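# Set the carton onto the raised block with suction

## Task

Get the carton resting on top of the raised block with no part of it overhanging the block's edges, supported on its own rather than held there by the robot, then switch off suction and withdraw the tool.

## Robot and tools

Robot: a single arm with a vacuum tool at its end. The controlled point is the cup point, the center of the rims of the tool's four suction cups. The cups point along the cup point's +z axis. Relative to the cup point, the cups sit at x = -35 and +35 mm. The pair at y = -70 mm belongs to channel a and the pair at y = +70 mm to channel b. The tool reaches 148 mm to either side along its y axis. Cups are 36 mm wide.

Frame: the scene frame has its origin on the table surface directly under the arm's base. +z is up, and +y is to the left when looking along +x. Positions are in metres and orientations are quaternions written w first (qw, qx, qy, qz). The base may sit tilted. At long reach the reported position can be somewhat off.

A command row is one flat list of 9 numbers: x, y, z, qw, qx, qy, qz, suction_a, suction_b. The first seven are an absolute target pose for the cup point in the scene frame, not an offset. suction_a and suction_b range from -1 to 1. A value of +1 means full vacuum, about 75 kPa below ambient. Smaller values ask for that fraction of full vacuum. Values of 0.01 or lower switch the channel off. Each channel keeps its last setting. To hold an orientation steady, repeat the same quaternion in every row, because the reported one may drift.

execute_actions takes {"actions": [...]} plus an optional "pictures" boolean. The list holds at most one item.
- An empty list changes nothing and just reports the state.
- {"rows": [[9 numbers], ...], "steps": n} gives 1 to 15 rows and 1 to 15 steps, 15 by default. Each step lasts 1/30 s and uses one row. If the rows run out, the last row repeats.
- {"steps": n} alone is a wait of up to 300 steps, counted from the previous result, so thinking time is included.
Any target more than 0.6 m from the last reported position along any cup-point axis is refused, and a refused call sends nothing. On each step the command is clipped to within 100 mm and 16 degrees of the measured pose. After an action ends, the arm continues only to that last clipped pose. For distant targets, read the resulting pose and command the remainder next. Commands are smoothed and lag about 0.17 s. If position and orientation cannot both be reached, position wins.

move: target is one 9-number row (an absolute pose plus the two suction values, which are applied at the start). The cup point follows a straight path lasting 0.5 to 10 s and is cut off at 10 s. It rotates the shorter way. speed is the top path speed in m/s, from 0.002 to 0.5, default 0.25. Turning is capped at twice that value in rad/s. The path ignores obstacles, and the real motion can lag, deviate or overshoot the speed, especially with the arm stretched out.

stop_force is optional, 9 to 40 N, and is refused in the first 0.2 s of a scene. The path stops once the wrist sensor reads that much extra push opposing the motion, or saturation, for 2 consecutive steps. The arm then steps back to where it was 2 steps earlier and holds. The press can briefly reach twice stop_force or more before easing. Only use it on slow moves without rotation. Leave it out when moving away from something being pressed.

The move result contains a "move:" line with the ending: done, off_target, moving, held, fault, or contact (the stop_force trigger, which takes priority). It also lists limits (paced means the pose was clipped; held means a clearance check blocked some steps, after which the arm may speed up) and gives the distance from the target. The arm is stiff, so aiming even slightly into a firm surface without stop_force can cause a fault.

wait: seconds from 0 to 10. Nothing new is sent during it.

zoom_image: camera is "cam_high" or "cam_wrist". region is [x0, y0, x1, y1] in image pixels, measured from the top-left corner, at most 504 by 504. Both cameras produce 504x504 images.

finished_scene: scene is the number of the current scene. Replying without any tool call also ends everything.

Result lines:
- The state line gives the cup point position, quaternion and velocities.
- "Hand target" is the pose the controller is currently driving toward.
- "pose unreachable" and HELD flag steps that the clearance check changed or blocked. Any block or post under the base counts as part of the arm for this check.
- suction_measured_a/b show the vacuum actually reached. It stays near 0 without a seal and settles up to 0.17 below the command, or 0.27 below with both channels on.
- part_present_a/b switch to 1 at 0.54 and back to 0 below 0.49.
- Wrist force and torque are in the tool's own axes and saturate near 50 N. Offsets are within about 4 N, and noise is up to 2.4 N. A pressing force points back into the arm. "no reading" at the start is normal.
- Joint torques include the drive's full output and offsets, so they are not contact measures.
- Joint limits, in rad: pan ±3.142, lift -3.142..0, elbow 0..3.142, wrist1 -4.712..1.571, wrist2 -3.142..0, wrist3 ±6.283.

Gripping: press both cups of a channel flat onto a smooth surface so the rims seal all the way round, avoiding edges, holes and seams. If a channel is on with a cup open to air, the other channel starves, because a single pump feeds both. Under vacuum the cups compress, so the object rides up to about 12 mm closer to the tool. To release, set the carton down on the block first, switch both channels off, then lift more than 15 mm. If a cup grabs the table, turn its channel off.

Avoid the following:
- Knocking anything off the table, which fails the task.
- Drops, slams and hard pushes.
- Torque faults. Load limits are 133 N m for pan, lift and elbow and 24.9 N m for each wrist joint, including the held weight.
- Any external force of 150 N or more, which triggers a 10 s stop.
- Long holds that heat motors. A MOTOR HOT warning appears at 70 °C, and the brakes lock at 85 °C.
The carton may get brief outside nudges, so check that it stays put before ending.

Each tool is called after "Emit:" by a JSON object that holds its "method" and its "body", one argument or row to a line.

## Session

Emit:
{"method": "execute_actions", "body": {
  "actions": []
}}

Scene clock: 0.00 s of 5300.00 s.
end_effector_position=(+0.4294, -0.0082, +0.4006) suction_measured_a=0.00 part_present_a=0 suction_measured_b=0.00 part_present_b=0 end_effector_quat_wxyz=(-0.001, +0.009, +1.000, -0.000) end_effector_velocity=(-0.000, -0.000, -0.000) end_effector_angular_velocity=(+0.001, +0.001, +0.000)
Joint positions: [-0.316 -1.768  1.731 -1.533 -1.572  1.255]
Joint velocities: [-0.001 -0.    -0.     0.001  0.    -0.001]
Joint torques (N m, as the arm reports them, + toward a larger angle): no reading
Wrist force (N, on the end effector, along its own x y z axes, offset not removed): no reading
Wrist torque (N m, same axes, about the end effector's origin, offset not removed): no reading
Hand target: +0.429, -0.008, +0.401; -0.001, +0.009, +1.000, -0.000

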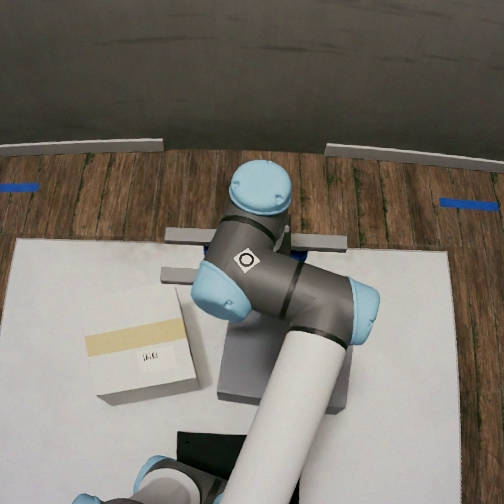

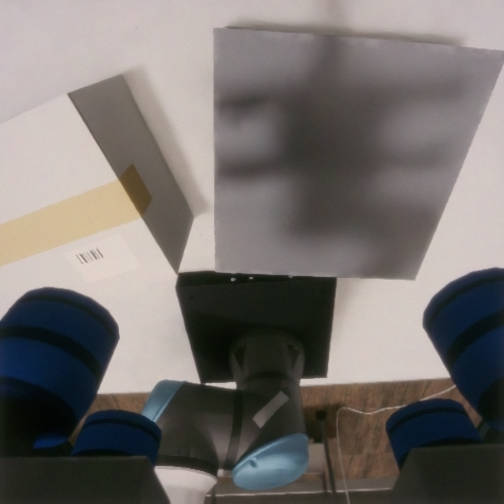

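Emit:
{"method": "move", "body": {
  "target": [0.47,0.2,0.45,0,0,1,0,0,0],
  "speed": 0.3
}}

Scene clock: 7.03 s of 5300.00 s.
end_effector_position=(+0.4700, +0.2001, +0.4498) suction_measured_a=0.00 part_present_a=0 suction_measured_b=0.00 part_present_b=0 end_effector_quat_wxyz=(+0.000, +0.000, +1.000, -0.000) end_effector_velocity=(+0.001, +0.002, +0.001) end_effector_angular_velocity=(-0.001, +0.001, -0.001)
Joint positions: [ 0.157 -1.559  1.418 -1.43  -1.571  1.71 ]
Joint velocities: [ 0.003  0.004 -0.006  0.002 -0.001  0.004]
Joint torques (N m, as the arm reports them, + toward a larger angle): [ 12.48 -16.26 -37.7   -1.57  -2.2    1.18]
Wrist force (N, on the end effector, along its own x y z axes, offset not removed): [-2.6 -3.4 -0.8]
Wrist torque (N m, same axes, about the end effector's origin, offset not removed): [-0.40 0.37 0.00]
Hand target: +0.470, +0.200, +0.450; +0.000, -0.000, +1.000, -0.000
Off the commanded pose: 0.000 m, 0 deg.
After step 90, 2.73 s passed at rest.
move: done

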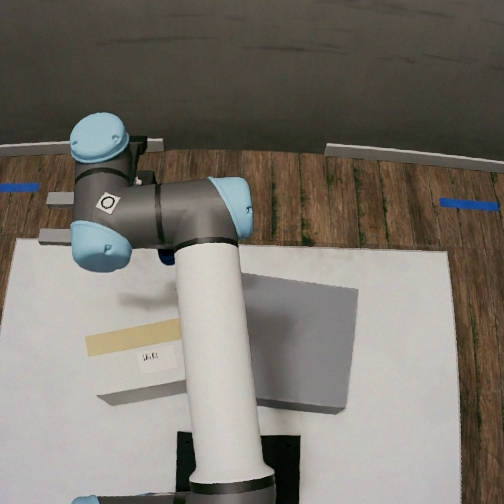

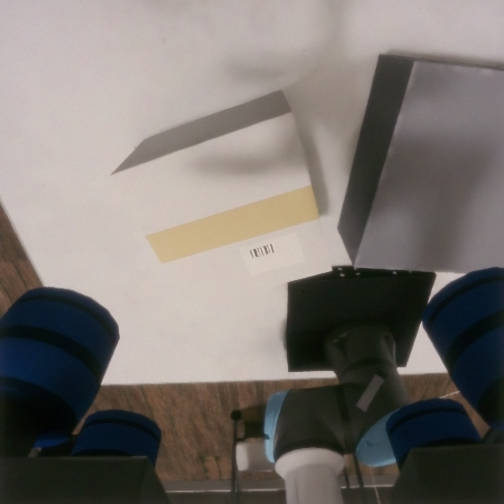

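Emit:
{"method": "move", "body": {
  "target": [0.392,0.229,0.23,0,-0.148,0.989,0,0,0],
  "speed": 0.3
}}

Scene clock: 21.67 s of 5300.00 s.
end_effector_position=(+0.3921, +0.2290, +0.2302) suction_measured_a=0.00 part_present_a=0 suction_measured_b=0.00 part_present_b=0 end_effector_quat_wxyz=(+0.000, -0.148, +0.989, -0.000) end_effector_velocity=(-0.000, +0.000, -0.002) end_effector_angular_velocity=(+0.000, -0.001, +0.001)
Joint positions: [ 0.249 -1.623  2.053 -2.002 -1.571  1.505]
Joint velocities: [ 0.     0.002  0.004 -0.007  0.    -0.001]
Joint torques (N m, as the arm reports them, + toward a larger angle): [ 12.44 -12.64 -21.8   -5.03   2.51  -1.05]
Wrist force (N, on the end effector, along its own x y z axes, offset not removed): [-2.8 -1.5 -0.8]
Wrist torque (N m, same axes, about the end effector's origin, offset not removed): [-0.14 0.25 -0.17]
Hand target: +0.392, +0.229, +0.230; +0.000, -0.148, +0.989, -0.000
Off the commanded pose: 0.000 m, 0 deg.
After step 90, 10.27 s passed at rest.
move: done

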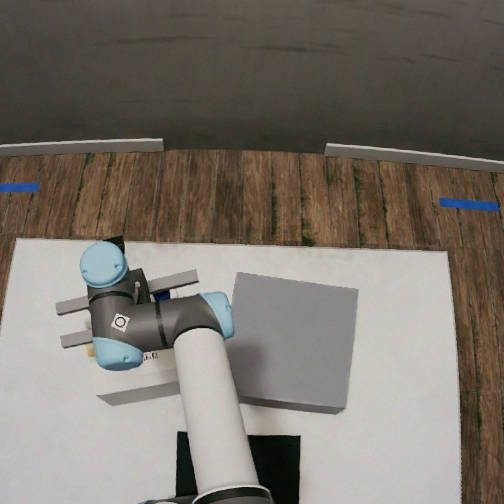

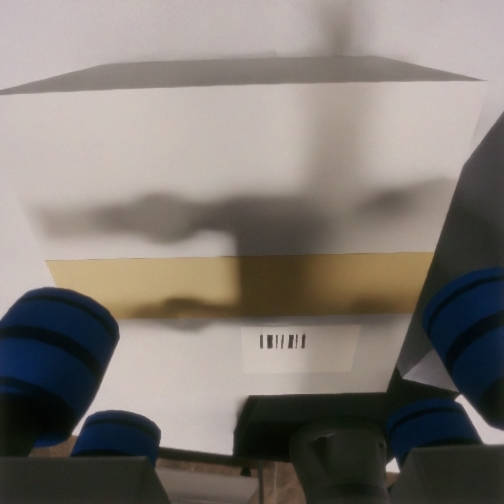

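Emit:
{"method": "move", "body": {
  "target": [0.389,0.236,0.172,0,-0.148,0.989,0,0,0],
  "speed": 0.1
}}

Emit:
{"method": "move", "body": {
  "target": [0.389,0.236,0.135,0,-0.148,0.989,0,0,0],
  "speed": 0.008,
  "stop_force": 9
}}

Scene clock: 25.97 s of 5300.00 s.
end_effector_position=(+0.3890, +0.2360, +0.1721) suction_measured_a=0.00 part_present_a=0 suction_measured_b=0.00 part_present_b=0 end_effector_quat_wxyz=(+0.000, -0.148, +0.989, +0.000) end_effector_velocity=(+0.000, +0.000, -0.002) end_effector_angular_velocity=(-0.000, +0.000, +0.000)
Joint positions: [ 0.267 -1.542  2.145 -2.173 -1.571  1.522]
Joint velocities: [ 0.001  0.003  0.002 -0.005 -0.     0.001]
Joint torques (N m, as the arm reports them, + toward a larger angle): [ 11.79 -13.96 -17.3   -5.01   1.64   1.47]
Wrist force (N, on the end effector, along its own x y z axes, offset not removed): [-2.4 -2.8 0.5]
Wrist torque (N m, same axes, about the end effector's origin, offset not removed): [-0.31 0.36 0.03]
Hand target: +0.389, +0.236, +0.172; +0.000, -0.148, +0.989, -0.000
Off the commanded pose: 0.000 m, 0 deg.
After step 90, 0.30 s passed at rest.
move: done

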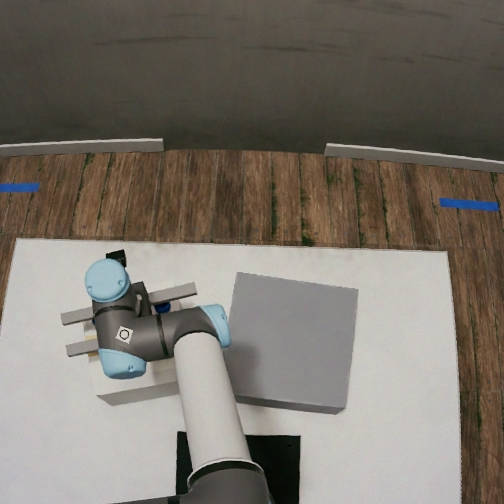

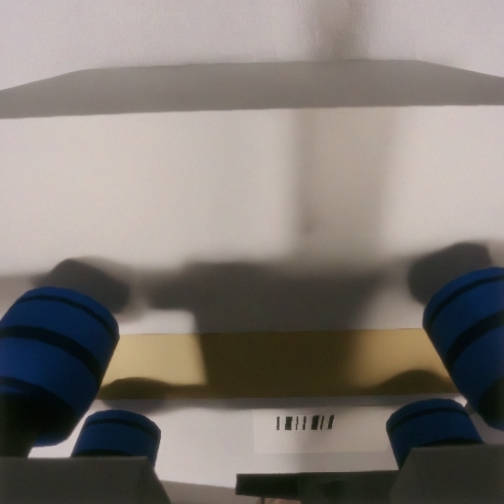

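Scene clock: 28.67 s of 5300.00 s.
end_effector_position=(+0.3890, +0.2360, +0.1533) suction_measured_a=0.00 part_present_a=0 suction_measured_b=0.00 part_present_b=0 end_effector_quat_wxyz=(-0.000, -0.148, +0.989, +0.000) end_effector_velocity=(-0.000, +0.000, +0.002) end_effector_angular_velocity=(+0.000, +0.001, +0.001)
Joint positions: [ 0.267 -1.511  2.171 -2.23  -1.571  1.522]
Joint velocities: [ 0.001 -0.004 -0.003  0.009  0.001 -0.   ]
Joint torques (N m, as the arm reports them, + toward a larger angle): [  5.37 -35.23 -26.54  -0.53   0.32  -0.45]
Wrist force (N, on the end effector, along its own x y z axes, offset not removed): [1.7 -2.5 -14.4]
Wrist torque (N m, same axes, about the end effector's origin, offset not removed): [-0.27 -0.24 0.01]
Hand target: +0.389, +0.236, +0.154; +0.000, -0.148, +0.989, +0.000
Off the commanded pose: 0.018 m, 0 deg.
move: contact

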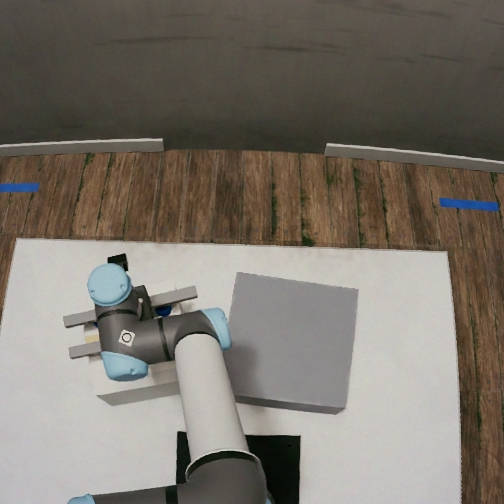

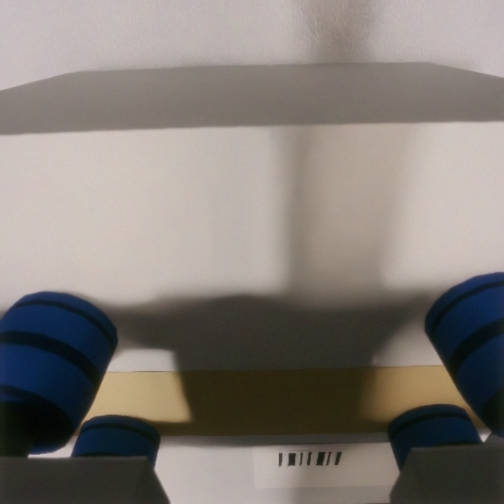

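Emit:
{"method": "execute_actions", "body": {
  "actions": [
    {"rows":[[0.389,0.236,0.1535,0,-0.148,0.989,0,1,1]],"steps":15}
  ],
  "pictures": false
}}

Scene clock: 31.40 s of 5300.00 s.
end_effector_position=(+0.3890, +0.2360, +0.1535) suction_measured_a=0.65 part_present_a=1 suction_measured_b=0.65 part_present_b=1 end_effector_quat_wxyz=(+0.000, -0.148, +0.989, +0.000) end_effector_velocity=(+0.000, +0.000, +0.000) end_effector_angular_velocity=(-0.001, -0.001, -0.001)
Joint positions: [ 0.267 -1.511  2.171 -2.23  -1.571  1.522]
Joint velocities: [ 0.001  0.    -0.    -0.001 -0.001  0.002]
Joint torques (N m, as the arm reports them, + toward a larger angle): [  6.51 -27.48 -29.74  -5.19  -0.63  -0.78]
Wrist force (N, on the end effector, along its own x y z axes, offset not removed): [-5.9 -1.6 16.2]
Wrist torque (N m, same axes, about the end effector's origin, offset not removed): [0.17 -0.02 0.03]
Hand target: +0.389, +0.236, +0.154; +0.000, -0.148, +0.989, +0.000
Off the commanded pose: 0.000 m, 0 deg.
Steps of this call (steps 1 to 67: nothing new was sent; steps 68 to 82: all 15 steps of this action). Readings (end_effector_position | what the end effector reports):
68: (+0.3890, +0.2360, +0.1537) | suction_measured_a=0.03 part_present_a=0 suction_measured_b=0.03 part_present_b=0
69: (+0.3890, +0.2360, +0.1537) | suction_measured_a=0.10 part_present_a=0 suction_measured_b=0.10 part_present_b=0
71: (+0.3890, +0.2360, +0.1537) | suction_measured_a=0.23 part_present_a=0 suction_measured_b=0.23 part_present_b=0
75: (+0.3889, +0.2360, +0.1536) | suction_measured_a=0.36 part_present_a=0 suction_measured_b=0.36 part_present_b=0
82: the state above

Emit:
{"method": "move", "body": {
  "target": [0.389,0.236,0.30,0,-0.148,0.989,0,1,1],
  "speed": 0.12
}}

Emit:
{"method": "move", "body": {
  "target": [0.43,-0.105,0.30,0,0.035,0.999,0,1,1],
  "speed": 0.2
}}

Scene clock: 35.40 s of 5300.00 s.
end_effector_position=(+0.3889, +0.2360, +0.2999) suction_measured_a=1.00 part_present_a=1 suction_measured_b=1.00 part_present_b=1 end_effector_quat_wxyz=(+0.000, -0.148, +0.989, -0.000) end_effector_velocity=(+0.000, -0.000, +0.002) end_effector_angular_velocity=(-0.000, +0.001, -0.002)
Joint positions: [ 0.267 -1.679  1.916 -1.808 -1.571  1.522]
Joint velocities: [-0.001 -0.001 -0.005  0.007  0.     0.001]
Joint torques (N m, as the arm reports them, + toward a larger angle): [  0.65 -45.6  -45.99  -3.55   0.39  -1.5 ]
Wrist force (N, on the end effector, along its own x y z axes, offset not removed): [-1.7 -3.8 21.7]
Wrist torque (N m, same axes, about the end effector's origin, offset not removed): [0.02 0.06 -0.05]
Hand target: +0.389, +0.236, +0.300; +0.000, -0.148, +0.989, +0.000
Off the commanded pose: 0.000 m, 0 deg.
move: done

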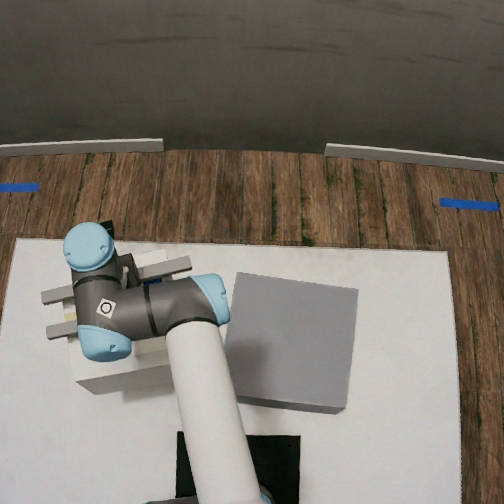

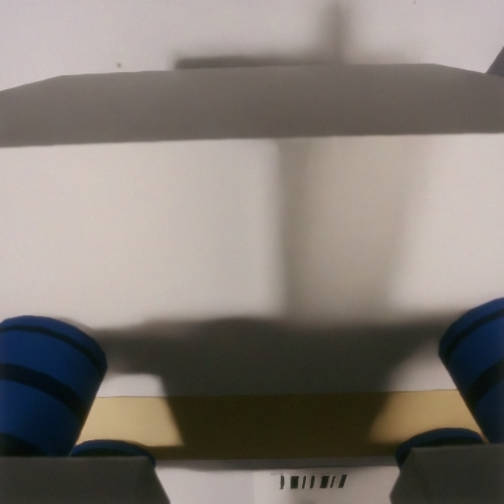

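Scene clock: 37.63 s of 5300.00 s.
end_effector_position=(+0.4298, -0.1052, +0.3000) suction_measured_a=1.00 part_present_a=1 suction_measured_b=1.00 part_present_b=1 end_effector_quat_wxyz=(-0.000, +0.035, +0.999, +0.000) end_effector_velocity=(+0.001, -0.001, +0.000) end_effector_angular_velocity=(-0.000, -0.001, -0.000)
Joint positions: [-0.528 -1.711  1.943 -1.802 -1.571  1.095]
Joint velocities: [-0.002  0.002 -0.001 -0.001  0.    -0.002]
Joint torques (N m, as the arm reports them, + toward a larger angle): [-15.33 -21.62 -48.37  -6.56   2.78  -1.62]
Wrist force (N, on the end effector, along its own x y z axes, offset not removed): [-2.2 -1.5 19.8]
Wrist torque (N m, same axes, about the end effector's origin, offset not removed): [0.42 0.15 0.05]
Hand target: +0.430, -0.105, +0.300; -0.000, +0.035, +0.999, +0.000
Off the commanded pose: 0.000 m, 0 deg.
move: done

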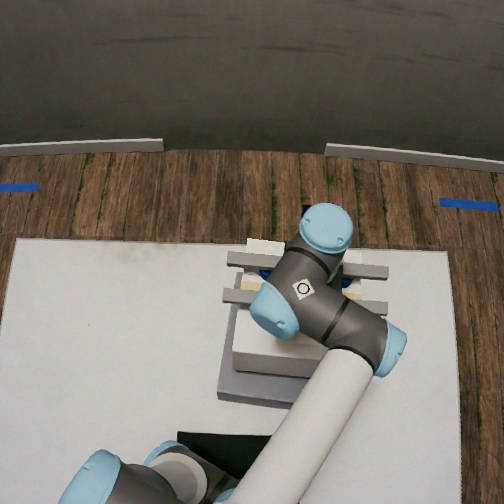

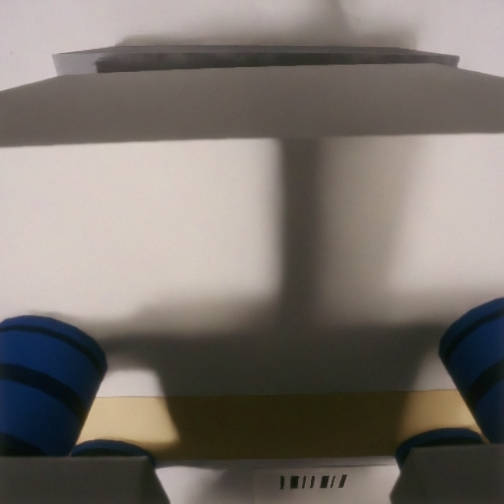

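Emit:
{"method": "move", "body": {
  "target": [0.416,-0.108,0.27,0,0.048,0.999,0,1,1],
  "speed": 0.05
}}

Emit:
{"method": "zoom_image", "body": {
  "camera": "cam_high",
  "region": [190,230,410,450]
}}

Scene clock: 41.77 s of 5300.00 s.
end_effector_position=(+0.4160, -0.1080, +0.2701) suction_measured_a=1.00 part_present_a=1 suction_measured_b=1.00 part_present_b=1 end_effector_quat_wxyz=(-0.000, +0.048, +0.999, +0.000) end_effector_velocity=(-0.000, -0.000, -0.001) end_effector_angular_velocity=(-0.001, -0.002, -0.001)
Joint positions: [-0.551 -1.724  2.033 -1.88  -1.571  1.097]
Joint velocities: [-0.001 -0.     0.004 -0.005  0.    -0.   ]
Joint torques (N m, as the arm reports them, + toward a larger angle): [-14.64 -42.73 -31.38  -6.64  -1.77   1.52]
Wrist force (N, on the end effector, along its own x y z axes, offset not removed): [-2.9 -3.7 19.7]
Wrist torque (N m, same axes, about the end effector's origin, offset not removed): [0.01 0.08 0.04]
Hand target: +0.416, -0.108, +0.270; -0.000, +0.048, +0.999, +0.000
Off the commanded pose: 0.000 m, 0 deg.
move: done

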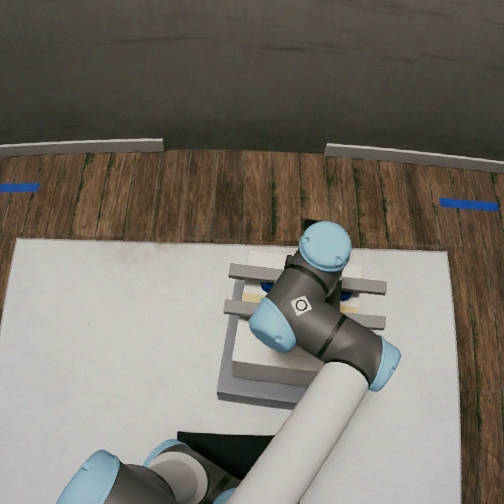

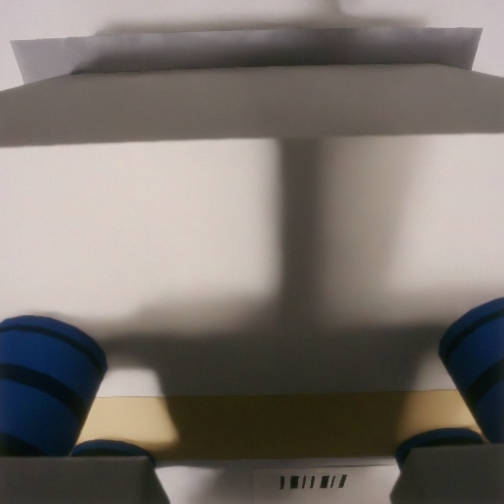

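Region (190, 230, 410, 450) of cam_high's 504x504 image, scaled by 2.291, with more detail than that image has.

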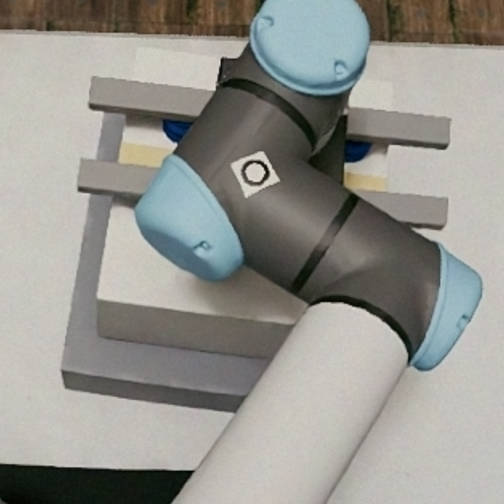

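Emit:
{"method": "move", "body": {
  "target": [0.416,-0.108,0.23,0,0.048,0.999,0,1,1],
  "speed": 0.007,
  "stop_force": 10
}}

Scene clock: 45.50 s of 5300.00 s.
end_effector_position=(+0.4160, -0.1080, +0.2631) suction_measured_a=1.00 part_present_a=1 suction_measured_b=1.00 part_present_b=1 end_effector_quat_wxyz=(-0.000, +0.048, +0.999, -0.000) end_effector_velocity=(-0.001, +0.000, +0.001) end_effector_angular_velocity=(+0.002, +0.004, +0.001)
Joint positions: [-0.551 -1.718  2.047 -1.9   -1.571  1.098]
Joint velocities: [ 0.    -0.    -0.003  0.008 -0.    -0.001]
Joint torques (N m, as the arm reports them, + toward a larger angle): [-12.8  -25.92 -38.01  -0.4   -1.3    0.82]
Wrist force (N, on the end effector, along its own x y z axes, offset not removed): [-5.5 -3.0 5.1]
Wrist torque (N m, same axes, about the end effector's origin, offset not removed): [1.43 0.08 -0.04]
Hand target: +0.416, -0.108, +0.263; -0.000, +0.048, +0.999, +0.000
Off the commanded pose: 0.033 m, 0 deg.
move: contact

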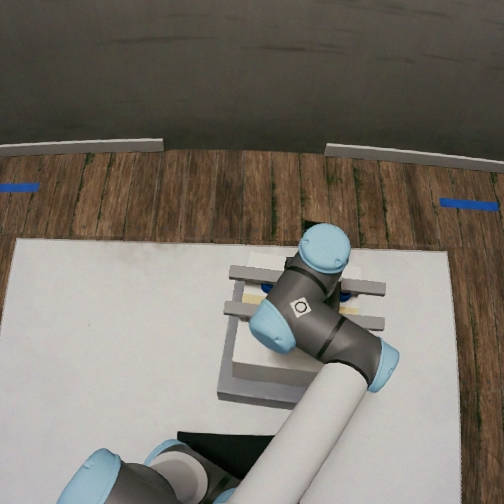

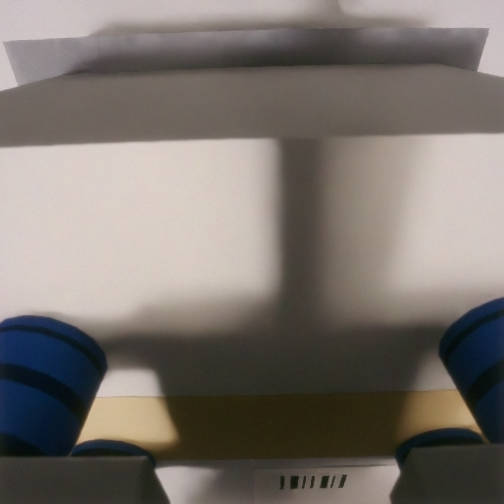

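Emit:
{"method": "execute_actions", "body": {
  "actions": [
    {"rows":[[0.416,-0.108,0.264,0,0.048,0.999,0,0,0]],"steps":12}
  ],
  "pictures": false
}}

Emit:
{"method": "move", "body": {
  "target": [0.416,-0.108,0.34,0,0.048,0.999,0,0,0],
  "speed": 0.15
}}

Emit:
{"method": "move", "body": {
  "target": [0.5,0.22,0.45,0,0,1,0,0,0],
  "speed": 0.3
}}

Scene clock: 48.00 s of 5300.00 s.
end_effector_position=(+0.4161, -0.1081, +0.2644) suction_measured_a=0.00 part_present_a=0 suction_measured_b=0.00 part_present_b=0 end_effector_quat_wxyz=(+0.000, +0.048, +0.999, -0.000) end_effector_velocity=(-0.000, +0.000, -0.000) end_effector_angular_velocity=(+0.000, +0.001, +0.002)
Joint positions: [-0.551 -1.719  2.045 -1.898 -1.571  1.097]
Joint velocities: [ 0.     0.     0.001  0.001 -0.    -0.002]
Joint torques (N m, as the arm reports them, + toward a larger angle): [-9.54  8.62  5.26  2.87  1.19 -0.85]
Wrist force (N, on the end effector, along its own x y z axes, offset not removed): [0.5 0.9 -50.0]
Wrist torque (N m, same axes, about the end effector's origin, offset not removed): [-0.19 0.47 0.00]
Hand target: +0.416, -0.108, +0.264; +0.000, +0.048, +0.999, +0.000
Off the commanded pose: 0.000 m, 0 deg.
Steps of this call (steps 1 to 63: nothing new was sent; steps 64 to 75: all 12 steps of this action). Readings (end_effector_position | what the end effector reports):
64: (+0.4160, -0.1080, +0.2634) | suction_measured_a=0.80 part_present_a=1 suction_measured_b=0.80 part_present_b=1
65: (+0.4161, -0.1081, +0.2636) | suction_measured_a=0.14 part_present_a=0 suction_measured_b=0.14 part_present_b=0
67: (+0.4163, -0.1082, +0.2644) | suction_measured_a=0.00 part_present_a=0 suction_measured_b=0.00 part_present_b=0
71: (+0.4162, -0.1081, +0.2644) | suction_measured_a=0.00 part_present_a=0 suction_measured_b=0.00 part_present_b=0
75: the state above

Scene clock: 49.20 s of 5300.00 s.
end_effector_position=(+0.4160, -0.1080, +0.3399) suction_measured_a=0.00 part_present_a=0 suction_measured_b=0.00 part_present_b=0 end_effector_quat_wxyz=(+0.000, +0.048, +0.999, +0.000) end_effector_velocity=(-0.000, -0.000, +0.002) end_effector_angular_velocity=(-0.000, +0.002, -0.003)
Joint positions: [-0.551 -1.762  1.881 -1.691 -1.571  1.098]
Joint velocities: [-0.001 -0.    -0.004  0.006 -0.001  0.002]
Joint torques (N m, as the arm reports them, + toward a larger angle): [ 12.23 -34.65 -37.34  -1.79  -1.6   -1.06]
Wrist force (N, on the end effector, along its own x y z axes, offset not removed): [-2.6 -4.2 0.2]
Wrist torque (N m, same axes, about the end effector's origin, offset not removed): [-0.57 0.53 0.08]
Hand target: +0.416, -0.108, +0.340; +0.000, +0.048, +0.999, -0.000
Off the commanded pose: 0.000 m, 0 deg.
move: done

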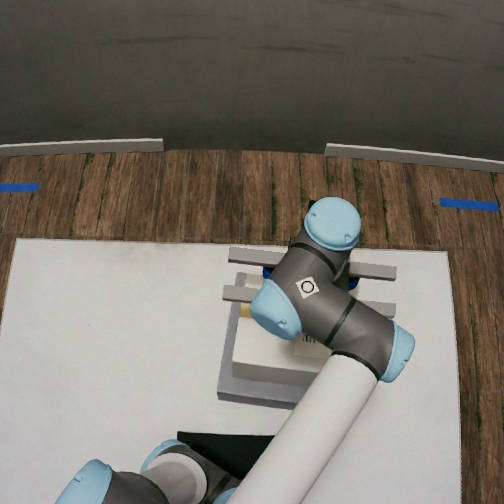

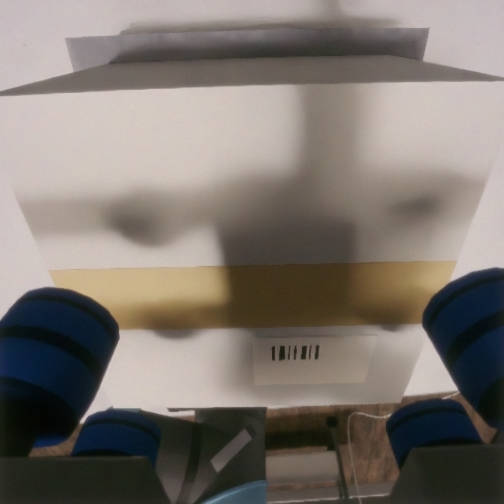

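Scene clock: 51.00 s of 5300.00 s.
end_effector_position=(+0.5001, +0.2202, +0.4498) suction_measured_a=0.00 part_present_a=0 suction_measured_b=0.00 part_present_b=0 end_effector_quat_wxyz=(+0.000, +0.000, +1.000, -0.000) end_effector_velocity=(+0.000, +0.001, +0.000) end_effector_angular_velocity=(-0.001, +0.002, +0.001)
Joint positions: [ 0.187 -1.472  1.325 -1.425 -1.572  1.74 ]
Joint velocities: [ 0.002  0.003 -0.005  0.003 -0.     0.001]
Joint torques (N m, as the arm reports them, + toward a larger angle): [ 12.94 -24.11 -37.24  -1.92  -2.12   1.63]
Wrist force (N, on the end effector, along its own x y z axes, offset not removed): [-2.6 -3.2 0.7]
Wrist torque (N m, same axes, about the end effector's origin, offset not removed): [-0.57 0.46 -0.02]
Hand target: +0.500, +0.220, +0.450; +0.000, -0.000, +1.000, -0.000
Off the commanded pose: 0.000 m, 0 deg.
move: done

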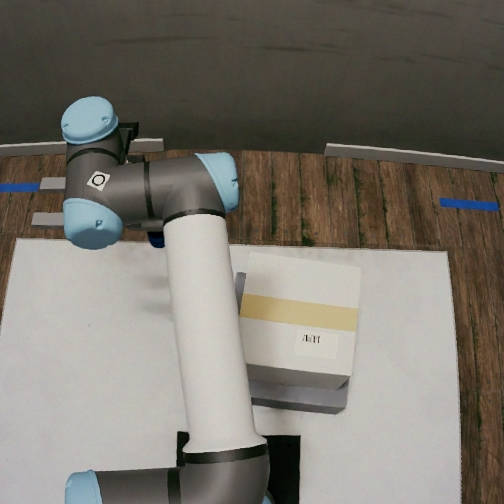

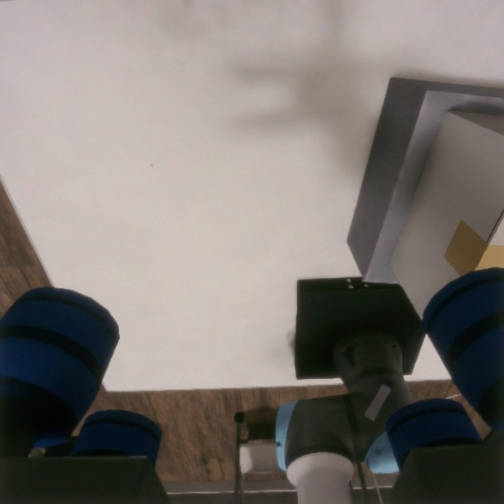

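Emit:
{"method": "finished_scene", "body": {
  "scene": 2
}}

The scene is finished: the task was done.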